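# Pull stained block from upright row, lay flat, close gap

## Task

Remove the block with yellow-brown staining from the row of blocks standing on their edges, and lay it down flat on an empty part of the bench, clear of the row. Then push the row together so the grey blocks are once more standing face against face. Finally open the grippers and move the arms away.

## Robot and tools

Robot: two arms, left_arm and right_arm, each ending in a two-finger gripper. Each gripper has its own wrist camera: cam_left_wrist and cam_right_wrist, both 504x504 pixels. The names left and right are labels only; they say nothing about which side of a picture something appears on. Objects may occasionally get a short external shove or tug.

Frame: all poses use one scene frame. Origin sits on the table surface midway between the arms; +z is up, +x reaches out across the table, and left_arm is mounted on the +y side. Printed hand positions can be somewhat wrong, more so when an arm is stretched far out.

Gripper axes: fingers extend along the gripper's +z axis and close along its y axis. The reported end_effector_position is the point between the pads, roughly 1 cm back from the tips.

The 16-number row: every motion command is a single flat list of 16 numbers covering both arms, even when only one arm should move. Order: left_arm x, y, z, qw, qx, qy, qz, opening, then right_arm x, y, z, qw, qx, qy, qz, opening. x, y, z are an absolute target position in metres in the scene frame; qw..qz are an absolute target orientation quaternion with w first, also in the scene frame. Opening is on a -1 to +1 scale: +1 fully open (0.094 m between fingers), -1 closed. To keep an arm still, resend its exact pose and quaternion from the last result before it began to rest, plus its intended opening, every call. To hold a gripper's orientation steady, repeat the same target quaternion rather than copying the possibly drifted reported one.

execute_actions: argument actions is a list holding zero or one item. An empty list just reports state. An action item is {"rows": [...], "steps": n} with 1 to 15 rows of 16 numbers and steps up to 15 (default 15); each step lasts 1/30 s, one row per step, last row reused if rows run out. A wait item is {"steps": n}, n up to 300, counted from the previous result so your thinking time is included. Optional boolean pictures controls whether camera images come back (default: included). A target more than 0.6 m from that arm's last reported position along any gripper axis gets the whole call refused, and nothing is sent.

move: argument target is one 16-number row as above (absolute poses); optional speed in m/s, 0.002 to 0.5, default 0.25, with rotation capped at twice that in rad/s. Both grippers travel straight-line paths that finish together, lasting 0.5 to 10 s; longer ones are cut off at 10 s short of the target. Openings are applied when the move starts. Paths ignore obstacles and the other arm. Grippers trail their path, may wander off it, and can overshoot speed, especially with a near-straight arm. Faster motion means harder impacts; aiming deeper past a contact means harder pressing. The result adds a move: line giving the ending (done, off_target, moving, held, fault), any limits applied (paced = the sent pose was clipped; held = some steps were blocked, after which motion may jump fast), and each gripper's remaining distance to its pose. If only one arm is named, the other finished fine.

wait: argument seconds, 0 to 10; lets the simulation run with no new command.

zoom_image: arguments camera (cam_left_wrist or cam_right_wrist) and region [x0, y0, x1, y1] in pixels of that camera's latest image, top-left is (0,0), at most 504 by 504; returns an enlarged view.

finished_scene: argument scene, the integer of the current scene; ends and grades it irreversibly, so call it only once the block lies flat, the row is closed, and the grippers are open and withdrawn.

Control behaviour: each step, the commanded pose is clamped to within 70 mm and 16 degrees of the measured pose, then damped inverse kinematics drives the joints, favouring position over orientation. Motions often stop a centimetre or more short, usually low. After an action ends, an arm continues only to its last clamped pose, so far targets need follow-up commands; check the reported pose. A Hand target line shows where each gripper is currently being driven. Elbows cannot fully straighten. Joint ranges (rad), base to gripper: waist -2.618 to 3.054, shoulder 0 to 3.142, elbow 0 to 3.142, wrist pitch -1.571 to 1.571, wrist yaw -1.571 to 1.571, wrist roll -2.094 to 2.094.

Result lines: the state line shows left_arm: ... | right_arm: ... with position and end_effector_quat_wxyz. grip_measured gives finger opening on the command scale (each gripper may read up to about 1 mm off, consistently); the final Joint positions value is the opening in metres. To hold something, command an opening below grip_measured: roughly 0.03 lower grips firmly, smaller margins grip lighter. Pad force tops out near 50 to 62 N, less for parts under about 2 mm thick; first contact can spike. Joint torque readings are total drive output, nonzero even in free air, with per-arm offset, scale and noise. "pose unreachable" means the clearance check altered or stopped that arm's command; HELD flags steps where part of a row was withheld. FAULT lines mark stops. MOTOR HOT appears from 75 °C; at 90 °C the arm halts for 10 s, and at 100 °C it goes limp and drops; holding loads heats motors even while you think.

Avoid: knocking or placing anything off the table (fails the task), dropping or slipping the block, slamming or shoving hard, and letting the two arms collide or press on each other. An arm blocked by an object keeps pushing until given a new command. Simulation time runs while you compose replies.

Each tool is called after "Emit:" as name(argument=value, ...) on one line, values as JSON.

## Session

Emit:
execute_actions(actions=[])

Scene clock: 0.00 s of 4800.00 s.
left_arm: end_effector_position=(+0.3815, -0.2406, +0.2709) grip_measured=+1.000 end_effector_quat_wxyz=(+0.709, +0.617, +0.248, +0.236) | right_arm: end_effector_position=(+0.2483, -0.4986, +0.1239) grip_measured=+1.000 end_effector_quat_wxyz=(+0.011, +0.598, +0.801, +0.020)
Joint positions: left_arm=[-0.856  2.181  1.562  0.737 -0.15   1.528  0.094] | right_arm=[-0.45   1.641  1.362 -1.266 -0.039  0.706  0.094]
Joint velocities: left_arm=[-0.012 -0.002 -0.007 -0.007  0.007  0.037  0.   ] | right_arm=[-0.017 -0.007  0.007  0.051 -0.007 -0.066  0.   ]
Joint torques (N m, as the arm reports them, + toward a larger angle): no reading
Hand target (left_arm): +0.381, -0.239, +0.284; +0.719, +0.605, +0.250, +0.234
Hand target (right_arm): +0.250, -0.501, +0.130; +0.023, +0.598, +0.801, +0.017

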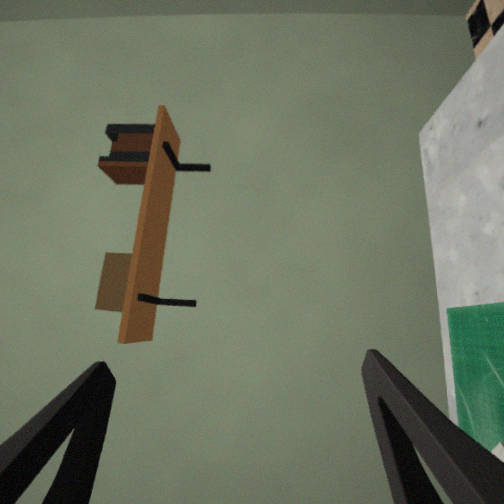

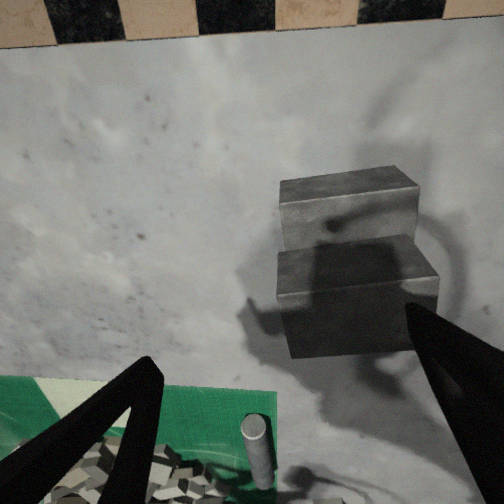

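Emit:
move(target=[0.2,0.15,0.35,0,0,1,0,1, 0.25,-0.5,0.13,0.023,0.598,0.801,0.017,1])

Emit:
move(target=[0.2,0.15,0.35,0,0,1,0,1, 0.2,-0.3,0.35,0,0,1,0,1])

Scene clock: 23.73 s of 4800.00 s.
left_arm: end_effector_position=(+0.2091, +0.1433, +0.3497) grip_measured=+1.000 end_effector_quat_wxyz=(+0.242, +0.022, +0.954, -0.175) | right_arm: end_effector_position=(+0.2484, -0.4985, +0.1239) grip_measured=+1.000 end_effector_quat_wxyz=(+0.011, +0.598, +0.801, +0.021)
Joint positions: left_arm=[-0.541  1.244  1.829 -1.551 -0.031 -0.647  0.094] | right_arm=[-0.45   1.641  1.362 -1.266 -0.04   0.706  0.094]
Joint velocities: left_arm=[-0.002 -0.012 -0.002 -0.007  0.081  0.022  0.   ] | right_arm=[-0.012  0.022  0.007 -0.051 -0.007  0.051  0.   ]
Joint torques (N m, as the arm reports them, + toward a larger angle): left_arm=[ 0.61 -3.5   4.32  1.41 -0.06 -0.06] | right_arm=[ 0.44 -8.93  7.83  0.57  0.06  0.05]
Hand target (left_arm): +0.205, +0.148, +0.350; +0.242, +0.015, +0.954, -0.178
Hand target (right_arm): +0.250, -0.500, +0.130; +0.023, +0.598, +0.801, +0.017
Off the commanded pose (left_arm): 0.011 m, 35 deg; orientation clipped at the last step of the last action.
Off the commanded pose (right_arm): 0.006 m, 1 deg.
joint sent to its limit (left arm) — the command would take joint 4 (wrist pitch) past its lower limit, so that joint was sent only as far as its limit.
After step 90, 14.43 s passed at rest.
move: off_target (left_arm); limits=paced

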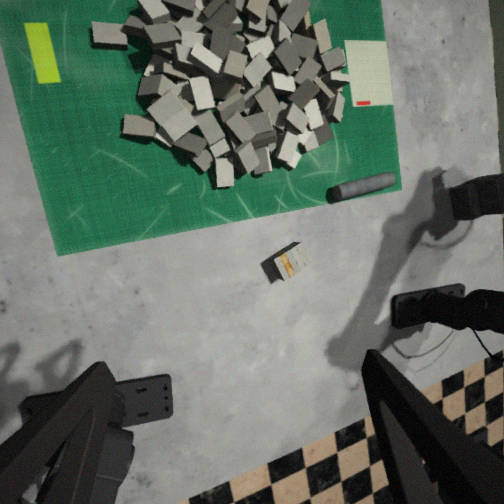

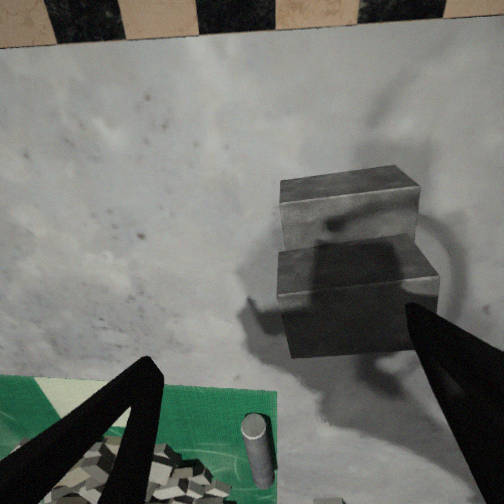

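Scene clock: 26.93 s of 4800.00 s.
left_arm: end_effector_position=(+0.2074, +0.1419, +0.3441) grip_measured=+1.000 end_effector_quat_wxyz=(+0.227, +0.014, +0.957, -0.180) | right_arm: end_effector_position=(+0.2042, -0.2989, +0.3391) grip_measured=+1.000 end_effector_quat_wxyz=(+0.291, +0.027, +0.953, +0.077)
Joint positions: left_arm=[-0.532  1.244  1.812 -1.551 -0.005 -0.663  0.094] | right_arm=[ 0.309  1.11   1.708 -1.559 -0.029  0.248  0.094]
Joint velocities: left_arm=[ 0.002 -0.002 -0.017  0.037  0.007 -0.037  0.   ] | right_arm=[-0.002  0.012 -0.007 -0.022  0.037  0.051  0.   ]
Joint torques (N m, as the arm reports them, + toward a larger angle): left_arm=[ 0.73 -5.02  4.64  1.4  -0.02 -0.07] | right_arm=[ 0.73 -3.26  7.93  1.46  0.03 -0.09]
Hand target (left_arm): +0.200, +0.150, +0.349; +0.236, +0.007, +0.953, -0.188
Hand target (right_arm): +0.200, -0.299, +0.349; +0.309, +0.016, +0.948, +0.077
Off the commanded pose (left_arm): 0.012 m, 34 deg; orientation clipped at the last step of the last action.
Off the commanded pose (right_arm): 0.012 m, 35 deg; orientation clipped at the last step of the last action.
joint sent to its limit (left arm) — the command would take joint 4 (wrist pitch) past its lower limit, so that joint was sent only as far as its limit.
joint sent to its limit (right arm) — the command would take joint 4 (wrist pitch) past its lower limit, so that joint was sent only as far as its limit.
move: off_target (left_arm, right_arm); limits=paced

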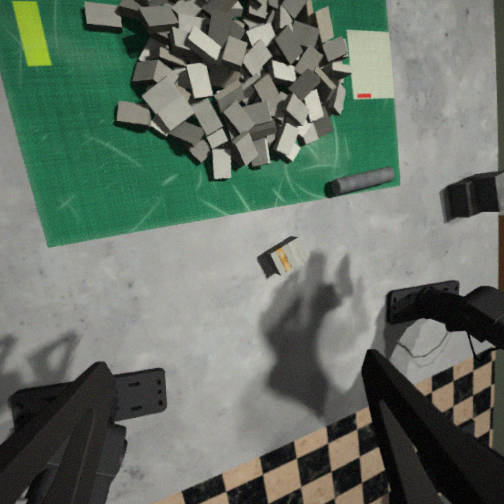

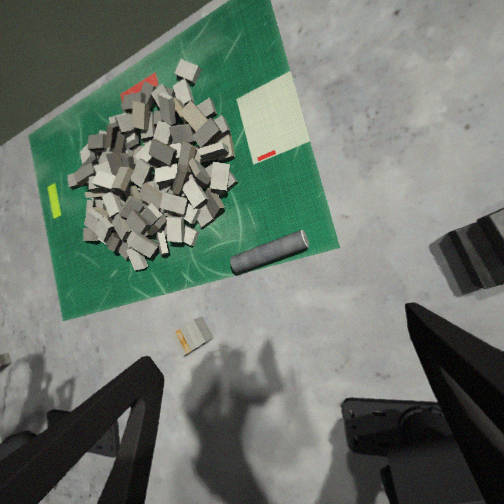

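Emit:
zoom_image(camera="cam_left_wrist", region=[230, 210, 330, 310])

Emit:
move(target=[0.2,-0.05,0.2,0,0,1,0,1, 0.2,-0.4,0.25,0,0,1,0,1])

Region (230, 210, 330, 310) of cam_left_wrist's 504x504 image, scaled by 5.040, with more detail than that image has.

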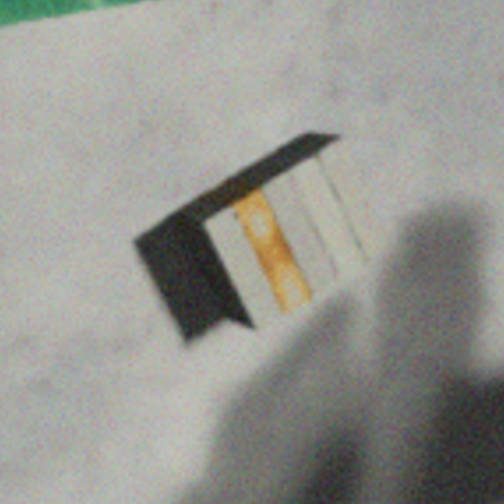

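Scene clock: 36.60 s of 4800.00 s.
left_arm: end_effector_position=(+0.1971, -0.0476, +0.1896) grip_measured=+1.000 end_effector_quat_wxyz=(+0.020, +0.006, +0.999, -0.041) | right_arm: end_effector_position=(+0.2018, -0.3983, +0.2503) grip_measured=+1.000 end_effector_quat_wxyz=(+0.139, +0.008, +0.990, -0.033)
Joint positions: left_arm=[-0.928  1.993  2.065 -1.553  0.003 -1.078  0.094] | right_arm=[-0.144  1.199  1.473 -1.559 -0.008 -0.253  0.094]
Joint velocities: left_arm=[-0.012 -0.012 -0.007  0.007  0.007 -0.007  0.   ] | right_arm=[-0.002 -0.022  0.012 -0.051 -0.081  0.007  0.   ]
Joint torques (N m, as the arm reports them, + toward a larger angle): left_arm=[ -0.24 -10.41   8.77   0.6   -0.07  -0.09] | right_arm=[-0.3  -2.57  6.28  0.98  0.06 -0.09]
Hand target (left_arm): +0.198, -0.051, +0.197; +0.027, +0.003, +0.998, -0.052
Hand target (right_arm): +0.201, -0.400, +0.249; +0.133, +0.003, +0.990, -0.037
Off the commanded pose (left_arm): 0.011 m, 5 deg.
Off the commanded pose (right_arm): 0.002 m, 16 deg; orientation clipped at the last step of the last action.
joint sent to its limit (left arm) — the command would take joint 4 (wrist pitch) past its lower limit, so that joint was sent only as far as its limit.
joint sent to its limit (right arm) — the command would take joint 4 (wrist pitch) past its lower limit, so that joint was sent only as far as its limit.
After step 90, 4.87 s passed at rest.
move: off_target (left_arm, right_arm); limits=paced

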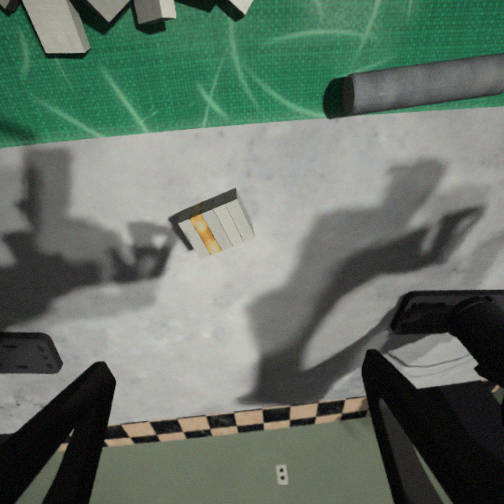

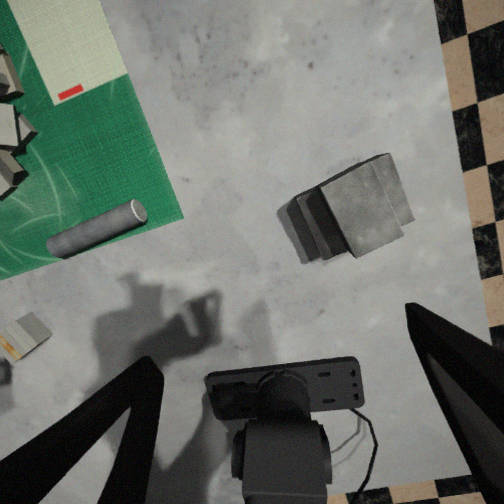

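Emit:
move(target=[0.2,-0.03,0.12,0,0.574,0.819,0,1, 0.2,-0.4,0.25,0.133,0.003,0.99,-0.037,1])

Scene clock: 57.27 s of 4800.00 s.
left_arm: end_effector_position=(+0.1957, -0.0282, +0.1167) grip_measured=+1.000 end_effector_quat_wxyz=(-0.014, +0.572, +0.820, +0.006) | right_arm: end_effector_position=(+0.2017, -0.3985, +0.2503) grip_measured=+1.000 end_effector_quat_wxyz=(+0.138, +0.006, +0.990, -0.034)
Joint positions: left_arm=[-0.908  1.993  1.775 -1.382  0.002  0.148  0.094] | right_arm=[-0.144  1.199  1.473 -1.559 -0.006 -0.258  0.094]
Joint velocities: left_arm=[-0.007  0.002 -0.027  0.007  0.022  0.007  0.   ] | right_arm=[-0.002 -0.007 -0.002 -0.051 -0.037 -0.066  0.   ]
Joint torques (N m, as the arm reports them, + toward a larger angle): left_arm=[  0.56 -11.64   5.82   0.55  -0.03   0.13] | right_arm=[-0.23 -3.16  6.17  1.    0.05 -0.09]
Hand target (left_arm): +0.200, -0.029, +0.120; -0.000, +0.574, +0.819, +0.001
Hand target (right_arm): +0.200, -0.400, +0.250; +0.136, +0.003, +0.990, -0.038
Off the commanded pose (left_arm): 0.006 m, 2 deg.
Off the commanded pose (right_arm): 0.002 m, 1 deg.
joint sent to its limit (right arm) — the command would take joint 4 (wrist pitch) past its lower limit, so that joint was sent only as far as its limit.
After step 90, 14.67 s passed at rest.
move: done

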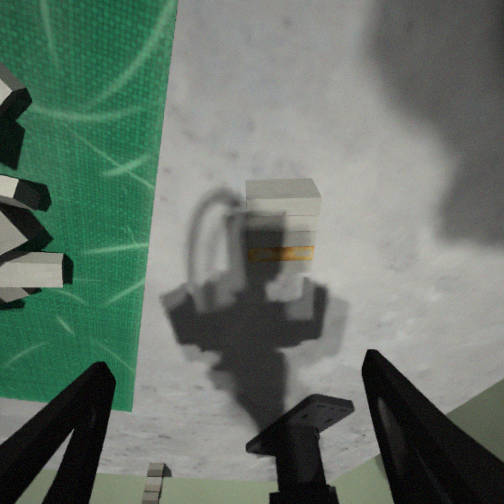

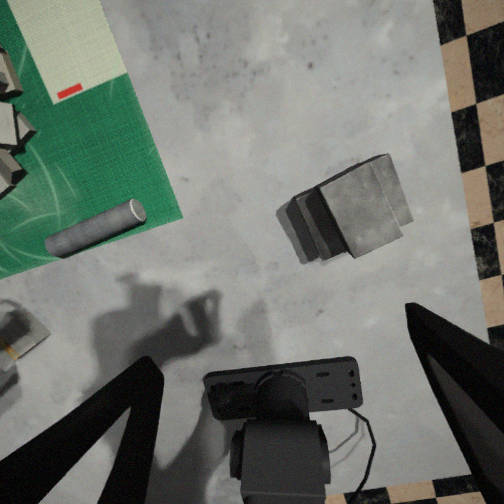

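Emit:
move(target=[0.177,-0.038,0.07,0,0.595,0.804,0,0.4, 0.2,-0.4,0.25,0.133,0.003,0.99,-0.037,1], speed=0.1)

Scene clock: 68.63 s of 4800.00 s.
left_arm: end_effector_position=(+0.1761, -0.0334, +0.0664) grip_measured=+0.401 end_effector_quat_wxyz=(-0.014, +0.595, +0.804, +0.007) | right_arm: end_effector_position=(+0.2017, -0.3985, +0.2503) grip_measured=+1.000 end_effector_quat_wxyz=(+0.138, +0.006, +0.990, -0.034)
Joint positions: left_arm=[-0.962  1.993  1.574 -1.184  0.002  0.151  0.066] | right_arm=[-0.144  1.199  1.473 -1.559 -0.006 -0.258  0.094]
Joint velocities: left_arm=[-0.022 -0.002 -0.007  0.007 -0.007 -0.037  0.001] | right_arm=[-0.022 -0.002  0.002  0.022  0.095 -0.066  0.   ]
Joint torques (N m, as the arm reports them, + toward a larger angle): left_arm=[ -0.27 -11.56   5.9    0.55  -0.02  -0.03] | right_arm=[-0.36 -3.15  6.19  0.96  0.05 -0.09]
Hand target (left_arm): +0.177, -0.038, +0.070; -0.000, +0.595, +0.804, -0.000
Hand target (right_arm): +0.200, -0.400, +0.250; +0.136, +0.003, +0.990, -0.038
Off the commanded pose (left_arm): 0.006 m, 2 deg.
Off the commanded pose (right_arm): 0.002 m, 1 deg.
joint sent to its limit (right arm) — the command would take joint 4 (wrist pitch) past its lower limit, so that joint was sent only as far as its limit.
After step 90, 7.27 s passed at rest.
move: done

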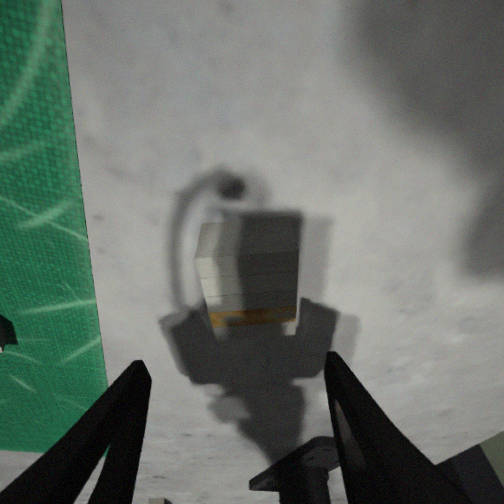

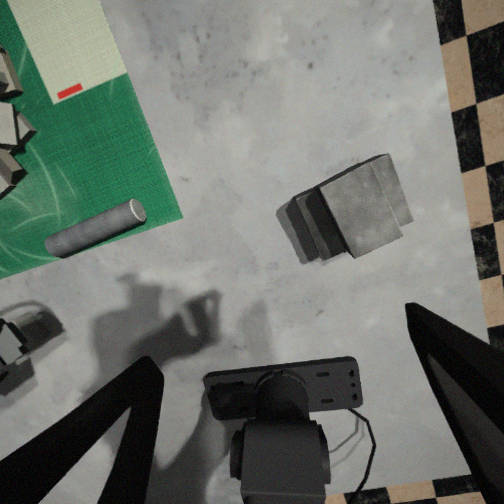

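Emit:
move(target=[0.170,-0.040,0.045,0,0.595,0.804,0,0.4, 0.2,-0.4,0.25,0.133,0.003,0.99,-0.037,1], speed=0.05)

Emit:
zoom_image(camera="cam_left_wrist", region=[110, 200, 370, 460])

Scene clock: 77.87 s of 4800.00 s.
left_arm: end_effector_position=(+0.1704, -0.0363, +0.0475) grip_measured=+0.401 end_effector_quat_wxyz=(-0.007, +0.596, +0.803, +0.003) | right_arm: end_effector_position=(+0.2017, -0.3985, +0.2503) grip_measured=+1.000 end_effector_quat_wxyz=(+0.138, +0.006, +0.990, -0.034)
Joint positions: left_arm=[-0.979  1.993  1.498 -1.09   0.002  0.137  0.066] | right_arm=[-0.144  1.199  1.473 -1.559 -0.006 -0.258  0.094]
Joint velocities: left_arm=[-0.042  0.002 -0.007 -0.037  0.11  -0.007  0.   ] | right_arm=[-0.017 -0.017 -0.002  0.022  0.081 -0.037  0.   ]
Joint torques (N m, as the arm reports them, + toward a larger angle): left_arm=[ -0.42 -10.12   5.76   0.62  -0.02  -0.07] | right_arm=[-0.38 -3.25  6.16  1.01  0.02 -0.09]
Hand target (left_arm): +0.170, -0.040, +0.045; -0.000, +0.595, +0.804, -0.000
Hand target (right_arm): +0.200, -0.400, +0.250; +0.136, +0.003, +0.990, -0.038
Off the commanded pose (left_arm): 0.005 m, 1 deg.
Off the commanded pose (right_arm): 0.002 m, 1 deg.
joint sent to its limit (right arm) — the command would take joint 4 (wrist pitch) past its lower limit, so that joint was sent only as far as its limit.
After step 90, 5.27 s passed at rest.
move: done

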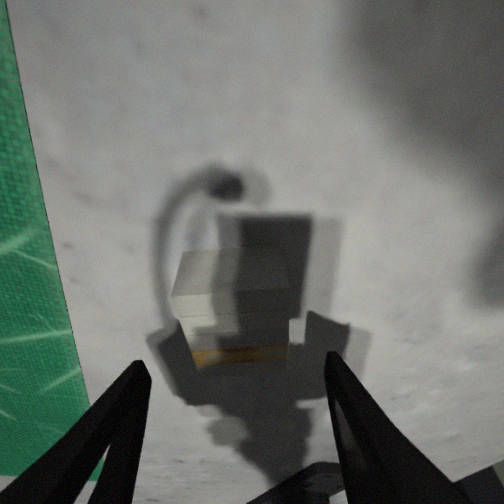

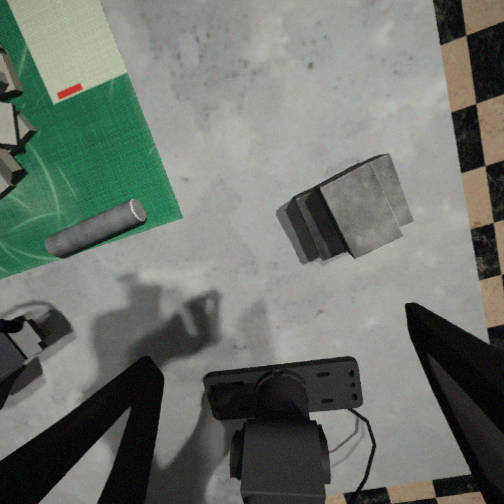

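Region (110, 200, 370, 460) of cam_left_wrist's 504x504 image, scaled by 1.938, with more detail than that image has.

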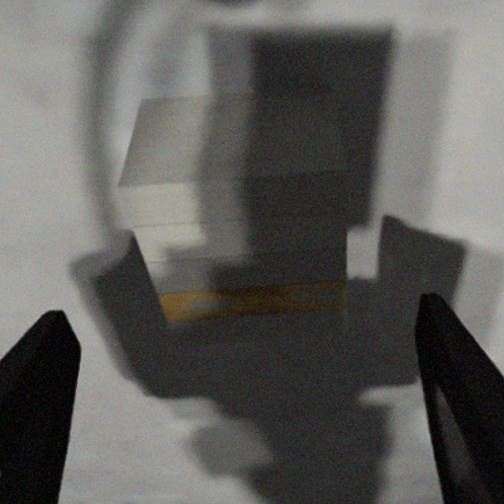

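Emit:
move(target=[0.167,-0.030,0.025,0,0.595,0.804,0,0.15, 0.2,-0.4,0.25,0.133,0.003,0.99,-0.037,1], speed=0.03)

Emit:
zoom_image(camera="cam_left_wrist", region=[110, 244, 370, 504])

Scene clock: 97.20 s of 4800.00 s.
left_arm: end_effector_position=(+0.1657, -0.0261, +0.0228) grip_measured=+0.151 end_effector_quat_wxyz=(-0.013, +0.596, +0.803, +0.006) | right_arm: end_effector_position=(+0.2017, -0.3985, +0.2503) grip_measured=+1.000 end_effector_quat_wxyz=(+0.138, +0.006, +0.990, -0.034)
Joint positions: left_arm=[-0.979  1.993  1.395 -1.001  0.002  0.137  0.054] | right_arm=[-0.144  1.199  1.473 -1.559 -0.006 -0.258  0.094]
Joint velocities: left_arm=[-0.017  0.022 -0.022  0.022 -0.037 -0.066 -0.   ] | right_arm=[-0.007 -0.012 -0.002  0.007 -0.037  0.022  0.   ]
Joint torques (N m, as the arm reports them, + toward a larger angle): left_arm=[ -0.12 -11.11   5.49   0.53  -0.03  -0.04] | right_arm=[-0.37 -3.13  6.18  1.01  0.05 -0.07]
Hand target (left_arm): +0.167, -0.030, +0.025; -0.000, +0.595, +0.804, -0.000
Hand target (right_arm): +0.200, -0.400, +0.250; +0.136, +0.003, +0.990, -0.038
Off the commanded pose (left_arm): 0.005 m, 2 deg.
Off the commanded pose (right_arm): 0.002 m, 1 deg.
joint sent to its limit (right arm) — the command would take joint 4 (wrist pitch) past its lower limit, so that joint was sent only as far as its limit.
After step 90, 15.10 s passed at rest.
move: done

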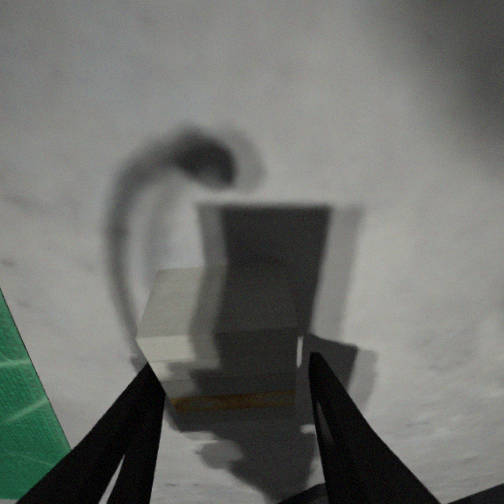

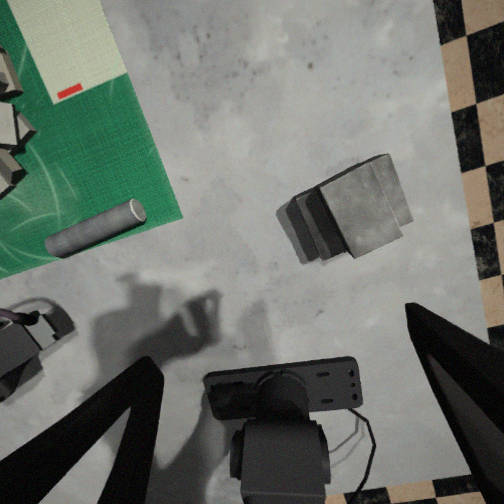

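Region (110, 244, 370, 504) of cam_left_wrist's 504x504 image, scaled by 1.938, with more detail than that image has.

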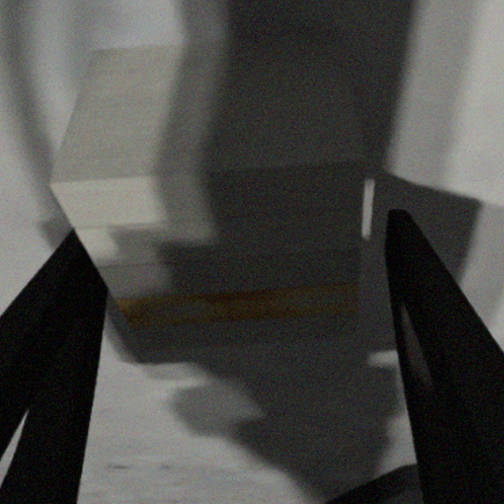

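Emit:
move(target=[0.166,-0.025,0.025,0,0.595,0.804,0,0.15, 0.2,-0.4,0.25,0.133,0.003,0.99,-0.037,1], speed=0.03)

Emit:
move(target=[0.166,-0.025,0.025,0,0.595,0.804,0,-0.16, 0.2,-0.4,0.25,0.133,0.003,0.99,-0.037,1], speed=0.03)

Emit:
zoom_image(camera="cam_left_wrist", region=[110, 244, 370, 504])

Scene clock: 110.40 s of 4800.00 s.
left_arm: end_effector_position=(+0.1628, -0.0198, +0.0173) grip_measured=+0.151 end_effector_quat_wxyz=(-0.021, +0.596, +0.803, +0.011) | right_arm: end_effector_position=(+0.2017, -0.3985, +0.2503) grip_measured=+1.000 end_effector_quat_wxyz=(+0.138, +0.006, +0.990, -0.034)
Joint positions: left_arm=[-0.979  1.993  1.371 -0.995  0.002  0.137  0.054] | right_arm=[-0.144  1.199  1.473 -1.559 -0.006 -0.258  0.094]
Joint velocities: left_arm=[ 0.007  0.017 -0.002  0.007 -0.022 -0.022 -0.   ] | right_arm=[ 0.002  0.012  0.007  0.022 -0.007 -0.051  0.   ]
Joint torques (N m, as the arm reports them, + toward a larger angle): left_arm=[  0.17 -12.38   5.46   0.52  -0.03  -0.03] | right_arm=[-0.36 -3.25  6.19  1.    0.03 -0.11]
Hand target (left_arm): +0.166, -0.025, +0.025; -0.000, +0.595, +0.804, +0.000
Hand target (right_arm): +0.200, -0.400, +0.250; +0.136, +0.003, +0.990, -0.038
Off the commanded pose (left_arm): 0.010 m, 3 deg.
Off the commanded pose (right_arm): 0.002 m, 1 deg.
joint sent to its limit (right arm) — the command would take joint 4 (wrist pitch) past its lower limit, so that joint was sent only as far as its limit.
After step 90, 9.50 s passed at rest.
move: off_target (left_arm)

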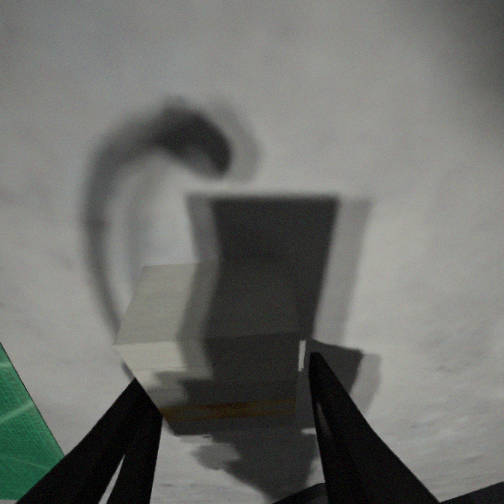

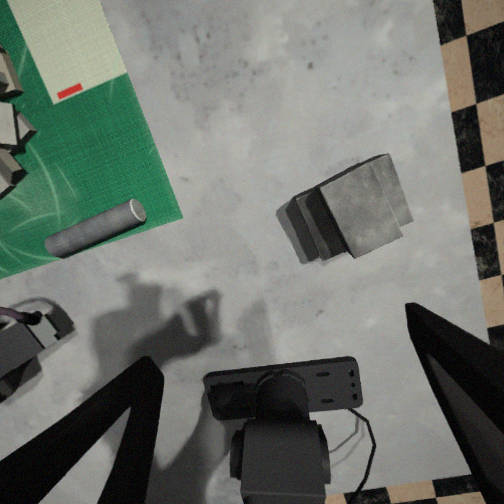

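Scene clock: 111.40 s of 4800.00 s.
left_arm: end_effector_position=(+0.1633, -0.0196, +0.0173) grip_measured=-0.144 end_effector_quat_wxyz=(-0.020, +0.596, +0.803, +0.012) | right_arm: end_effector_position=(+0.2017, -0.3985, +0.2503) grip_measured=+1.000 end_effector_quat_wxyz=(+0.138, +0.006, +0.990, -0.034)
Joint positions: left_arm=[-0.979  1.993  1.371 -0.995 -0.002  0.137  0.04 ] | right_arm=[-0.144  1.199  1.473 -1.559 -0.006 -0.258  0.094]
Joint velocities: left_arm=[-0.027  0.007  0.002 -0.007  0.051  0.037  0.   ] | right_arm=[-0.022  0.002 -0.007 -0.066 -0.007 -0.037  0.   ]
Joint torques (N m, as the arm reports them, + toward a larger angle): left_arm=[  0.15 -12.34   5.31   0.55   0.    -0.04] | right_arm=[-0.33 -3.28  6.09  1.    0.05 -0.09]
Hand target (left_arm): +0.166, -0.025, +0.025; -0.000, +0.595, +0.804, +0.000
Hand target (right_arm): +0.200, -0.400, +0.250; +0.136, +0.003, +0.990, -0.038
Off the commanded pose (left_arm): 0.010 m, 3 deg.
Off the commanded pose (right_arm): 0.002 m, 1 deg.
joint sent to its limit (right arm) — the command would take joint 4 (wrist pitch) past its lower limit, so that joint was sent only as far as its limit.
move: off_target (left_arm)

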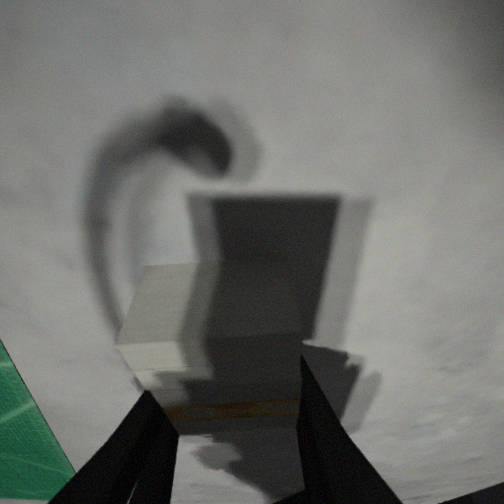

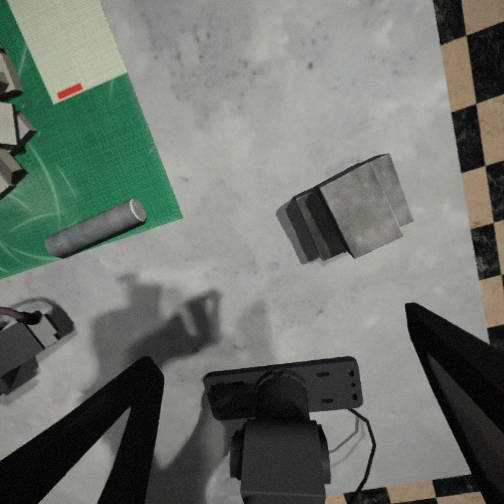

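Region (110, 244, 370, 504) of cam_left_wrist's 504x504 image, scaled by 1.938, with more detail than that image has.

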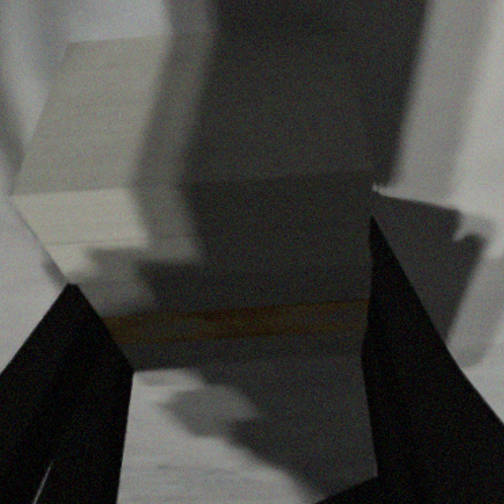

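Emit:
move(target=[0.158,0.0,0.03,0,0.595,0.804,0,-0.175, 0.2,-0.4,0.25,0.133,0.003,0.99,-0.037,1], speed=0.03)

Emit:
zoom_image(camera="cam_left_wrist", region=[90, 204, 390, 504])

Scene clock: 125.00 s of 4800.00 s.
left_arm: end_effector_position=(+0.1540, +0.0042, +0.0181) grip_measured=-0.149 end_effector_quat_wxyz=(-0.021, +0.594, +0.804, +0.012) | right_arm: end_effector_position=(+0.2017, -0.3985, +0.2503) grip_measured=+1.000 end_effector_quat_wxyz=(+0.138, +0.006, +0.990, -0.034)
Joint positions: left_arm=[-0.974  1.904  1.248 -0.963 -0.002  0.137  0.04 ] | right_arm=[-0.144  1.199  1.473 -1.559 -0.006 -0.258  0.094]
Joint velocities: left_arm=[ 0.007  0.007 -0.007  0.051 -0.022 -0.007  0.   ] | right_arm=[-0.002 -0.027 -0.012 -0.007 -0.051 -0.007  0.   ]
Joint torques (N m, as the arm reports them, + toward a larger angle): left_arm=[  0.56 -12.22   5.92   0.42  -0.03   0.09] | right_arm=[-0.45 -3.2   6.15  0.96  0.06 -0.09]
Hand target (left_arm): +0.158, +0.000, +0.030; -0.000, +0.595, +0.804, +0.000
Hand target (right_arm): +0.200, -0.400, +0.250; +0.136, +0.003, +0.990, -0.038
Off the commanded pose (left_arm): 0.013 m, 3 deg.
Off the commanded pose (right_arm): 0.002 m, 1 deg.
joint sent to its limit (right arm) — the command would take joint 4 (wrist pitch) past its lower limit, so that joint was sent only as far as its limit.
After step 90, 9.53 s passed at rest.
move: off_target (left_arm)

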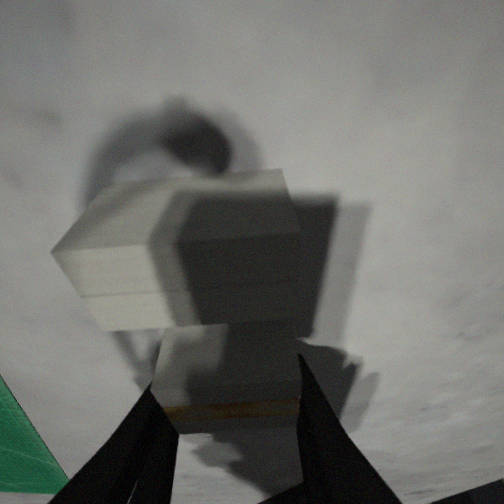

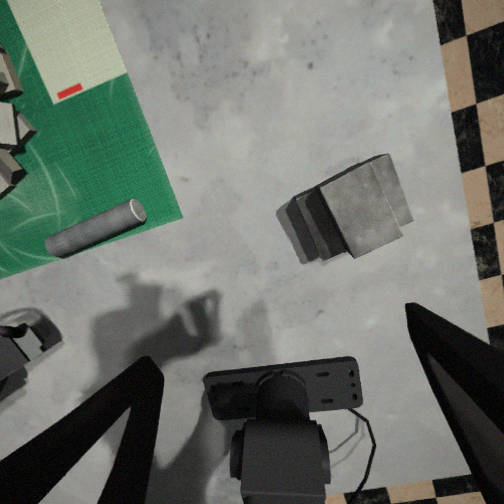

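Region (90, 204, 390, 504) of cam_left_wrist's 504x504 image, scaled by 1.680, with more detail than that image has.

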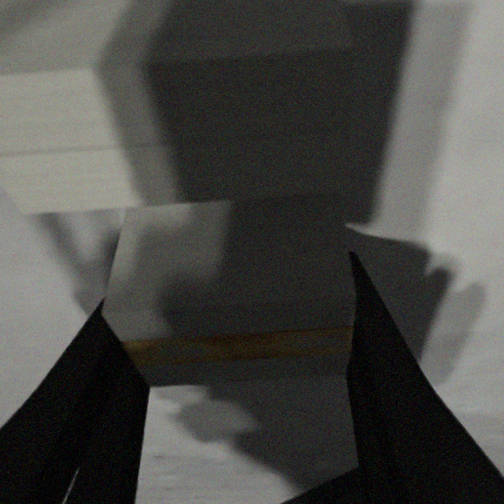

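Emit:
move(target=[0.158,0.0,0.03,0,0.595,0.804,0,0.1, 0.2,-0.4,0.25,0.133,0.003,0.99,-0.037,1], speed=0.03)

Emit:
move(target=[0.1535,0.016,0.03,0,0.595,0.804,0,0.1, 0.2,-0.4,0.25,0.133,0.003,0.99,-0.037,1], speed=0.03)

Emit:
move(target=[0.1535,0.016,0.03,0,0.595,0.804,0,-0.175, 0.2,-0.4,0.25,0.133,0.003,0.99,-0.037,1], speed=0.03)

Emit:
zoom_image(camera="cam_left_wrist", region=[90, 204, 390, 504])

Scene clock: 138.00 s of 4800.00 s.
left_arm: end_effector_position=(+0.1540, +0.0042, +0.0181) grip_measured=+0.099 end_effector_quat_wxyz=(-0.021, +0.594, +0.804, +0.012) | right_arm: end_effector_position=(+0.2017, -0.3985, +0.2503) grip_measured=+1.000 end_effector_quat_wxyz=(+0.138, +0.006, +0.990, -0.034)
Joint positions: left_arm=[-0.974  1.904  1.248 -0.963 -0.002  0.137  0.052] | right_arm=[-0.144  1.199  1.473 -1.559 -0.006 -0.258  0.094]
Joint velocities: left_arm=[ 0.002 -0.002  0.007 -0.007  0.022  0.007  0.002] | right_arm=[-0.022  0.022 -0.007  0.022 -0.051 -0.051  0.   ]
Joint torques (N m, as the arm reports them, + toward a larger angle): left_arm=[  0.47 -12.31   5.92   0.45   0.01   0.08] | right_arm=[-0.27 -3.27  6.14  0.97  0.07 -0.07]
Hand target (left_arm): +0.158, +0.000, +0.030; -0.000, +0.595, +0.804, +0.000
Hand target (right_arm): +0.200, -0.400, +0.250; +0.136, +0.003, +0.990, -0.038
Off the commanded pose (left_arm): 0.013 m, 3 deg.
Off the commanded pose (right_arm): 0.002 m, 1 deg.
joint sent to its limit (right arm) — the command would take joint 4 (wrist pitch) past its lower limit, so that joint was sent only as far as its limit.
After step 90, 8.97 s passed at rest.
move: off_target (left_arm)

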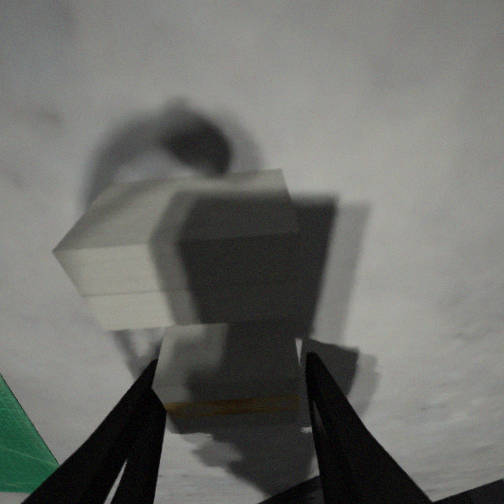

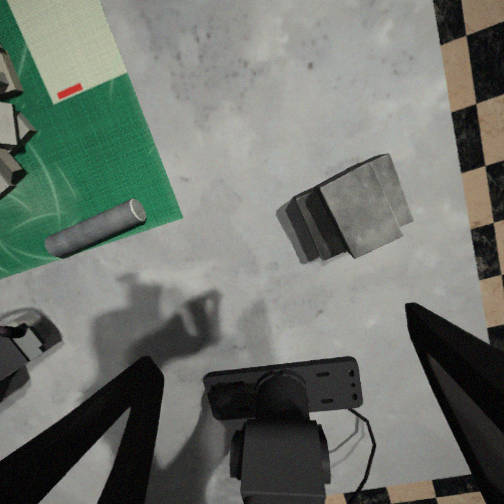

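Scene clock: 139.03 s of 4800.00 s.
left_arm: end_effector_position=(+0.1497, +0.0193, +0.0241) grip_measured=+0.099 end_effector_quat_wxyz=(-0.019, +0.593, +0.805, +0.011) | right_arm: end_effector_position=(+0.2017, -0.3985, +0.2503) grip_measured=+1.000 end_effector_quat_wxyz=(+0.138, +0.006, +0.990, -0.034)
Joint positions: left_arm=[-0.966  1.836  1.183 -0.961 -0.002  0.142  0.052] | right_arm=[-0.144  1.199  1.473 -1.559 -0.006 -0.258  0.094]
Joint velocities: left_arm=[-0.012  0.017 -0.012  0.066  0.007  0.022  0.001] | right_arm=[ 0.007  0.002 -0.007  0.007 -0.11  -0.037  0.   ]
Joint torques (N m, as the arm reports them, + toward a larger angle): left_arm=[  0.55 -10.72   5.29   0.55   0.     0.18] | right_arm=[-0.32 -3.23  6.13  0.96  0.06 -0.05]
Hand target (left_arm): +0.154, +0.016, +0.030; -0.000, +0.595, +0.804, +0.001
Hand target (right_arm): +0.200, -0.400, +0.250; +0.136, +0.003, +0.990, -0.038
Off the commanded pose (left_arm): 0.008 m, 2 deg.
Off the commanded pose (right_arm): 0.002 m, 1 deg.
joint sent to its limit (right arm) — the command would take joint 4 (wrist pitch) past its lower limit, so that joint was sent only as far as its limit.
move: done

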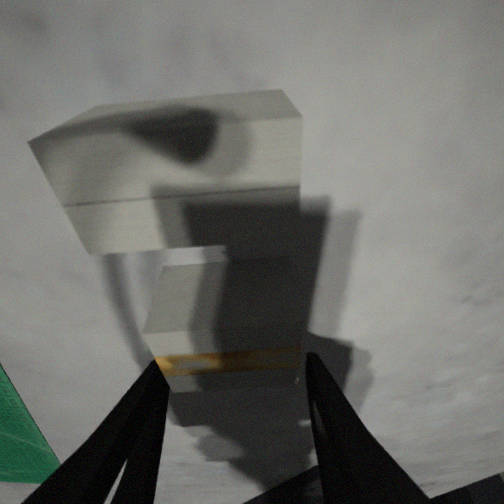

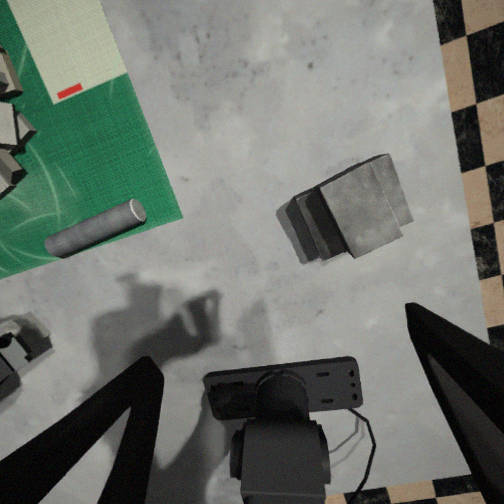

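Scene clock: 139.97 s of 4800.00 s.
left_arm: end_effector_position=(+0.1498, +0.0192, +0.0240) grip_measured=-0.163 end_effector_quat_wxyz=(-0.018, +0.593, +0.805, +0.011) | right_arm: end_effector_position=(+0.2017, -0.3985, +0.2503) grip_measured=+1.000 end_effector_quat_wxyz=(+0.138, +0.006, +0.990, -0.034)
Joint positions: left_arm=[-0.966  1.836  1.183 -0.961 -0.002  0.142  0.039] | right_arm=[-0.144  1.199  1.473 -1.559 -0.006 -0.258  0.094]
Joint velocities: left_arm=[-0.007 -0.027  0.002  0.007 -0.022 -0.022  0.001] | right_arm=[ 0.012 -0.002 -0.007  0.037 -0.051 -0.022  0.   ]
Joint torques (N m, as the arm reports them, + toward a larger angle): left_arm=[  0.61 -10.73   5.26   0.54  -0.01   0.13] | right_arm=[-0.36 -3.31  6.14  0.96  0.03 -0.08]
Hand target (left_arm): +0.154, +0.016, +0.030; -0.000, +0.595, +0.804, +0.000
Hand target (right_arm): +0.200, -0.400, +0.250; +0.136, +0.003, +0.990, -0.038
Off the commanded pose (left_arm): 0.008 m, 2 deg.
Off the commanded pose (right_arm): 0.002 m, 1 deg.
joint sent to its limit (right arm) — the command would take joint 4 (wrist pitch) past its lower limit, so that joint was sent only as far as its limit.
move: done

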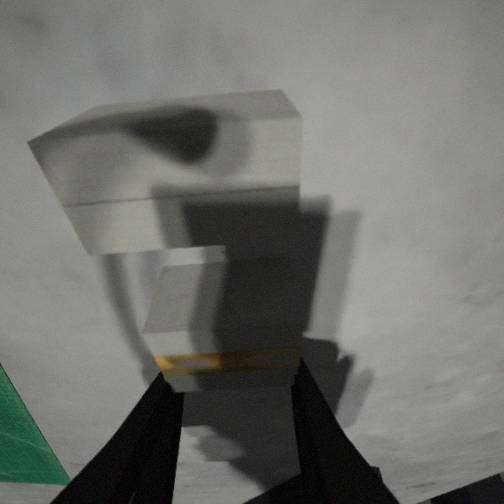

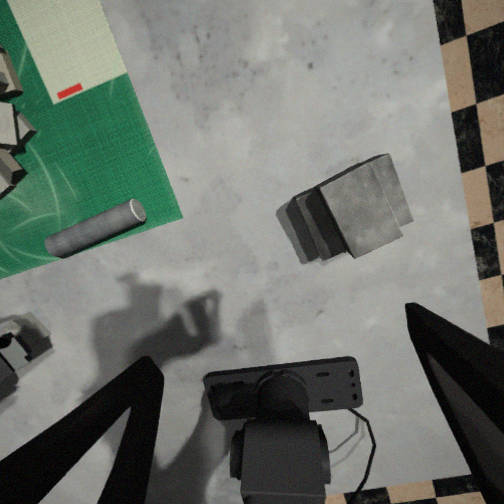

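Region (90, 204, 390, 504) of cam_left_wrist's 504x504 image, scaled by 1.680, with more detail than that image has.

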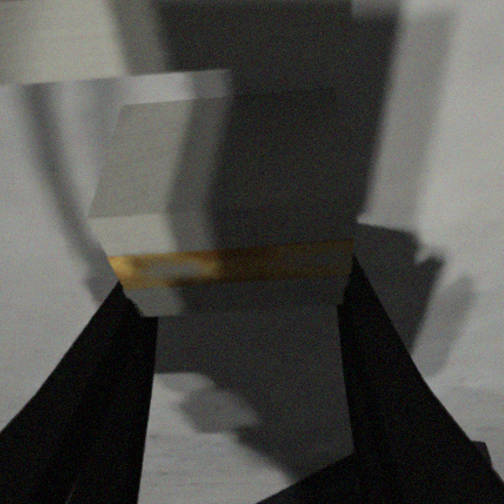

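Emit:
move(target=[0.147,0.038,0.031,0,0.595,0.804,0,-0.19, 0.2,-0.4,0.25,0.133,0.003,0.99,-0.037,1], speed=0.02)

Scene clock: 146.70 s of 4800.00 s.
left_arm: end_effector_position=(+0.1435, +0.0414, +0.0241) grip_measured=-0.175 end_effector_quat_wxyz=(-0.019, +0.593, +0.805, +0.011) | right_arm: end_effector_position=(+0.2017, -0.3985, +0.2503) grip_measured=+1.000 end_effector_quat_wxyz=(+0.138, +0.006, +0.990, -0.034)
Joint positions: left_arm=[-0.953  1.757  1.084 -0.942 -0.002  0.155  0.039] | right_arm=[-0.144  1.199  1.473 -1.559 -0.006 -0.258  0.094]
Joint velocities: left_arm=[-0.012 -0.002 -0.012 -0.022  0.022 -0.081  0.   ] | right_arm=[-0.007 -0.012  0.002 -0.051  0.037  0.007  0.   ]
Joint torques (N m, as the arm reports them, + toward a larger angle): left_arm=[  0.71 -10.09   5.4    0.49   0.01   0.15] | right_arm=[-0.39 -3.2   6.3   0.96  0.07 -0.07]
Hand target (left_arm): +0.147, +0.038, +0.031; -0.000, +0.595, +0.804, +0.000
Hand target (right_arm): +0.200, -0.400, +0.250; +0.136, +0.003, +0.990, -0.038
Off the commanded pose (left_arm): 0.008 m, 3 deg.
Off the commanded pose (right_arm): 0.002 m, 1 deg.
joint sent to its limit (right arm) — the command would take joint 4 (wrist pitch) past its lower limit, so that joint was sent only as far as its limit.
After step 90, 2.40 s passed at rest.
move: off_target (left_arm)

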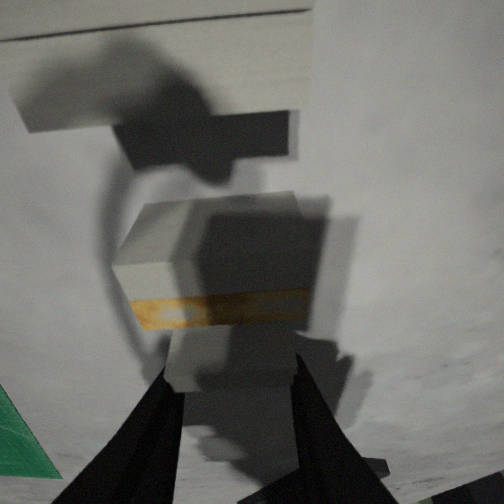

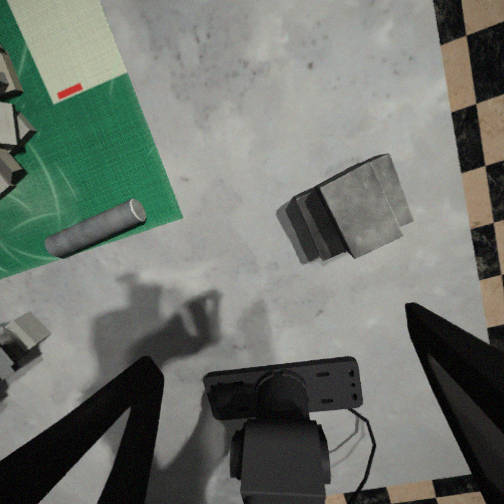

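Emit:
move(target=[0.147,0.038,0.031,0,0.595,0.804,0,0.1, 0.2,-0.4,0.25,0.133,0.003,0.99,-0.037,1], speed=0.03)

Emit:
move(target=[0.155,0.008,0.027,0,0.595,0.804,0,0.1, 0.2,-0.4,0.25,0.133,0.003,0.99,-0.037,1], speed=0.03)

Scene clock: 154.70 s of 4800.00 s.
left_arm: end_effector_position=(+0.1435, +0.0414, +0.0241) grip_measured=+0.099 end_effector_quat_wxyz=(-0.019, +0.593, +0.805, +0.011) | right_arm: end_effector_position=(+0.2017, -0.3985, +0.2503) grip_measured=+1.000 end_effector_quat_wxyz=(+0.138, +0.006, +0.990, -0.034)
Joint positions: left_arm=[-0.953  1.757  1.084 -0.942 -0.002  0.156  0.052] | right_arm=[-0.144  1.199  1.473 -1.559 -0.006 -0.258  0.094]
Joint velocities: left_arm=[-0.012  0.002 -0.002  0.022 -0.066 -0.022 -0.001] | right_arm=[ 0.012 -0.022  0.002 -0.037 -0.022  0.007  0.   ]
Joint torques (N m, as the arm reports them, + toward a larger angle): left_arm=[  0.61 -10.1    5.41   0.51   0.     0.15] | right_arm=[-0.22 -3.13  6.21  0.99  0.02 -0.09]
Hand target (left_arm): +0.147, +0.038, +0.031; -0.000, +0.595, +0.804, +0.000
Hand target (right_arm): +0.200, -0.400, +0.250; +0.136, +0.003, +0.990, -0.038
Off the commanded pose (left_arm): 0.008 m, 3 deg.
Off the commanded pose (right_arm): 0.002 m, 1 deg.
joint sent to its limit (right arm) — the command would take joint 4 (wrist pitch) past its lower limit, so that joint was sent only as far as its limit.
After step 90, 4.03 s passed at rest.
move: off_target (left_arm)

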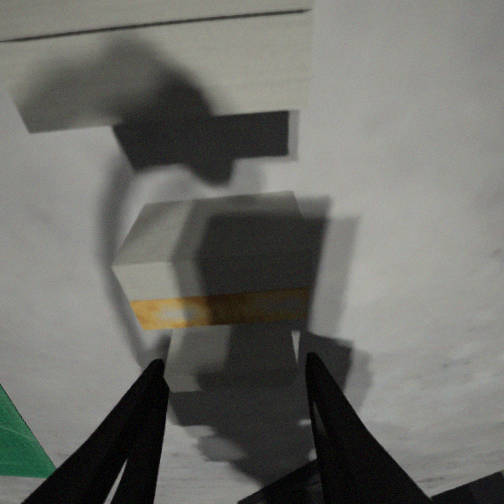

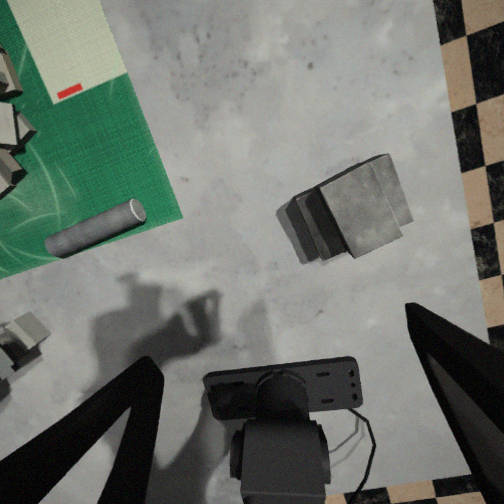

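Scene clock: 156.13 s of 4800.00 s.
left_arm: end_effector_position=(+0.1530, +0.0181, +0.0261) grip_measured=+0.099 end_effector_quat_wxyz=(-0.008, +0.596, +0.803, +0.005) | right_arm: end_effector_position=(+0.2017, -0.3985, +0.2503) grip_measured=+1.000 end_effector_quat_wxyz=(+0.138, +0.006, +0.990, -0.034)
Joint positions: left_arm=[-0.959  1.82   1.173 -0.942 -0.002  0.156  0.052] | right_arm=[-0.144  1.199  1.473 -1.559 -0.006 -0.258  0.094]
Joint velocities: left_arm=[-0.002 -0.007 -0.022 -0.022 -0.007  0.051 -0.001] | right_arm=[ 0.007 -0.012 -0.007 -0.051 -0.037 -0.022  0.   ]
Joint torques (N m, as the arm reports them, + toward a larger angle): left_arm=[-0.42 -6.9   8.42  0.46  0.02 -0.1 ] | right_arm=[-0.34 -3.3   6.24  0.96  0.03 -0.11]
Hand target (left_arm): +0.155, +0.008, +0.027; +0.000, +0.595, +0.804, -0.000
Hand target (right_arm): +0.200, -0.400, +0.250; +0.136, +0.003, +0.990, -0.038
Off the commanded pose (left_arm): 0.010 m, 1 deg.
Off the commanded pose (right_arm): 0.002 m, 1 deg.
joint sent to its limit (right arm) — the command would take joint 4 (wrist pitch) past its lower limit, so that joint was sent only as far as its limit.
move: done

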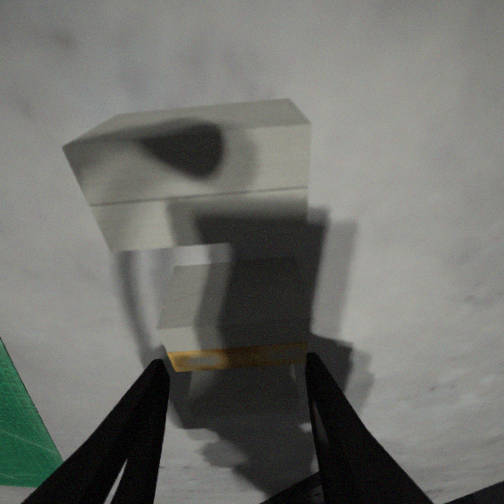

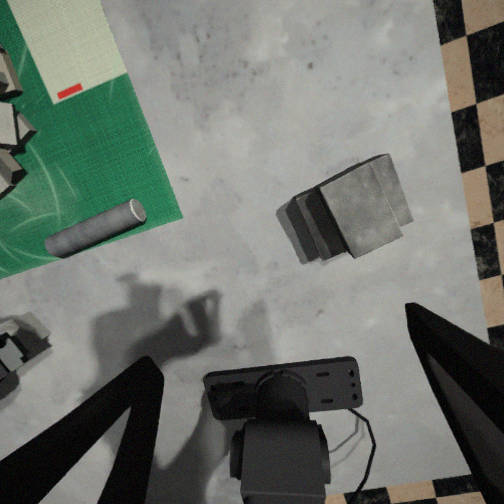

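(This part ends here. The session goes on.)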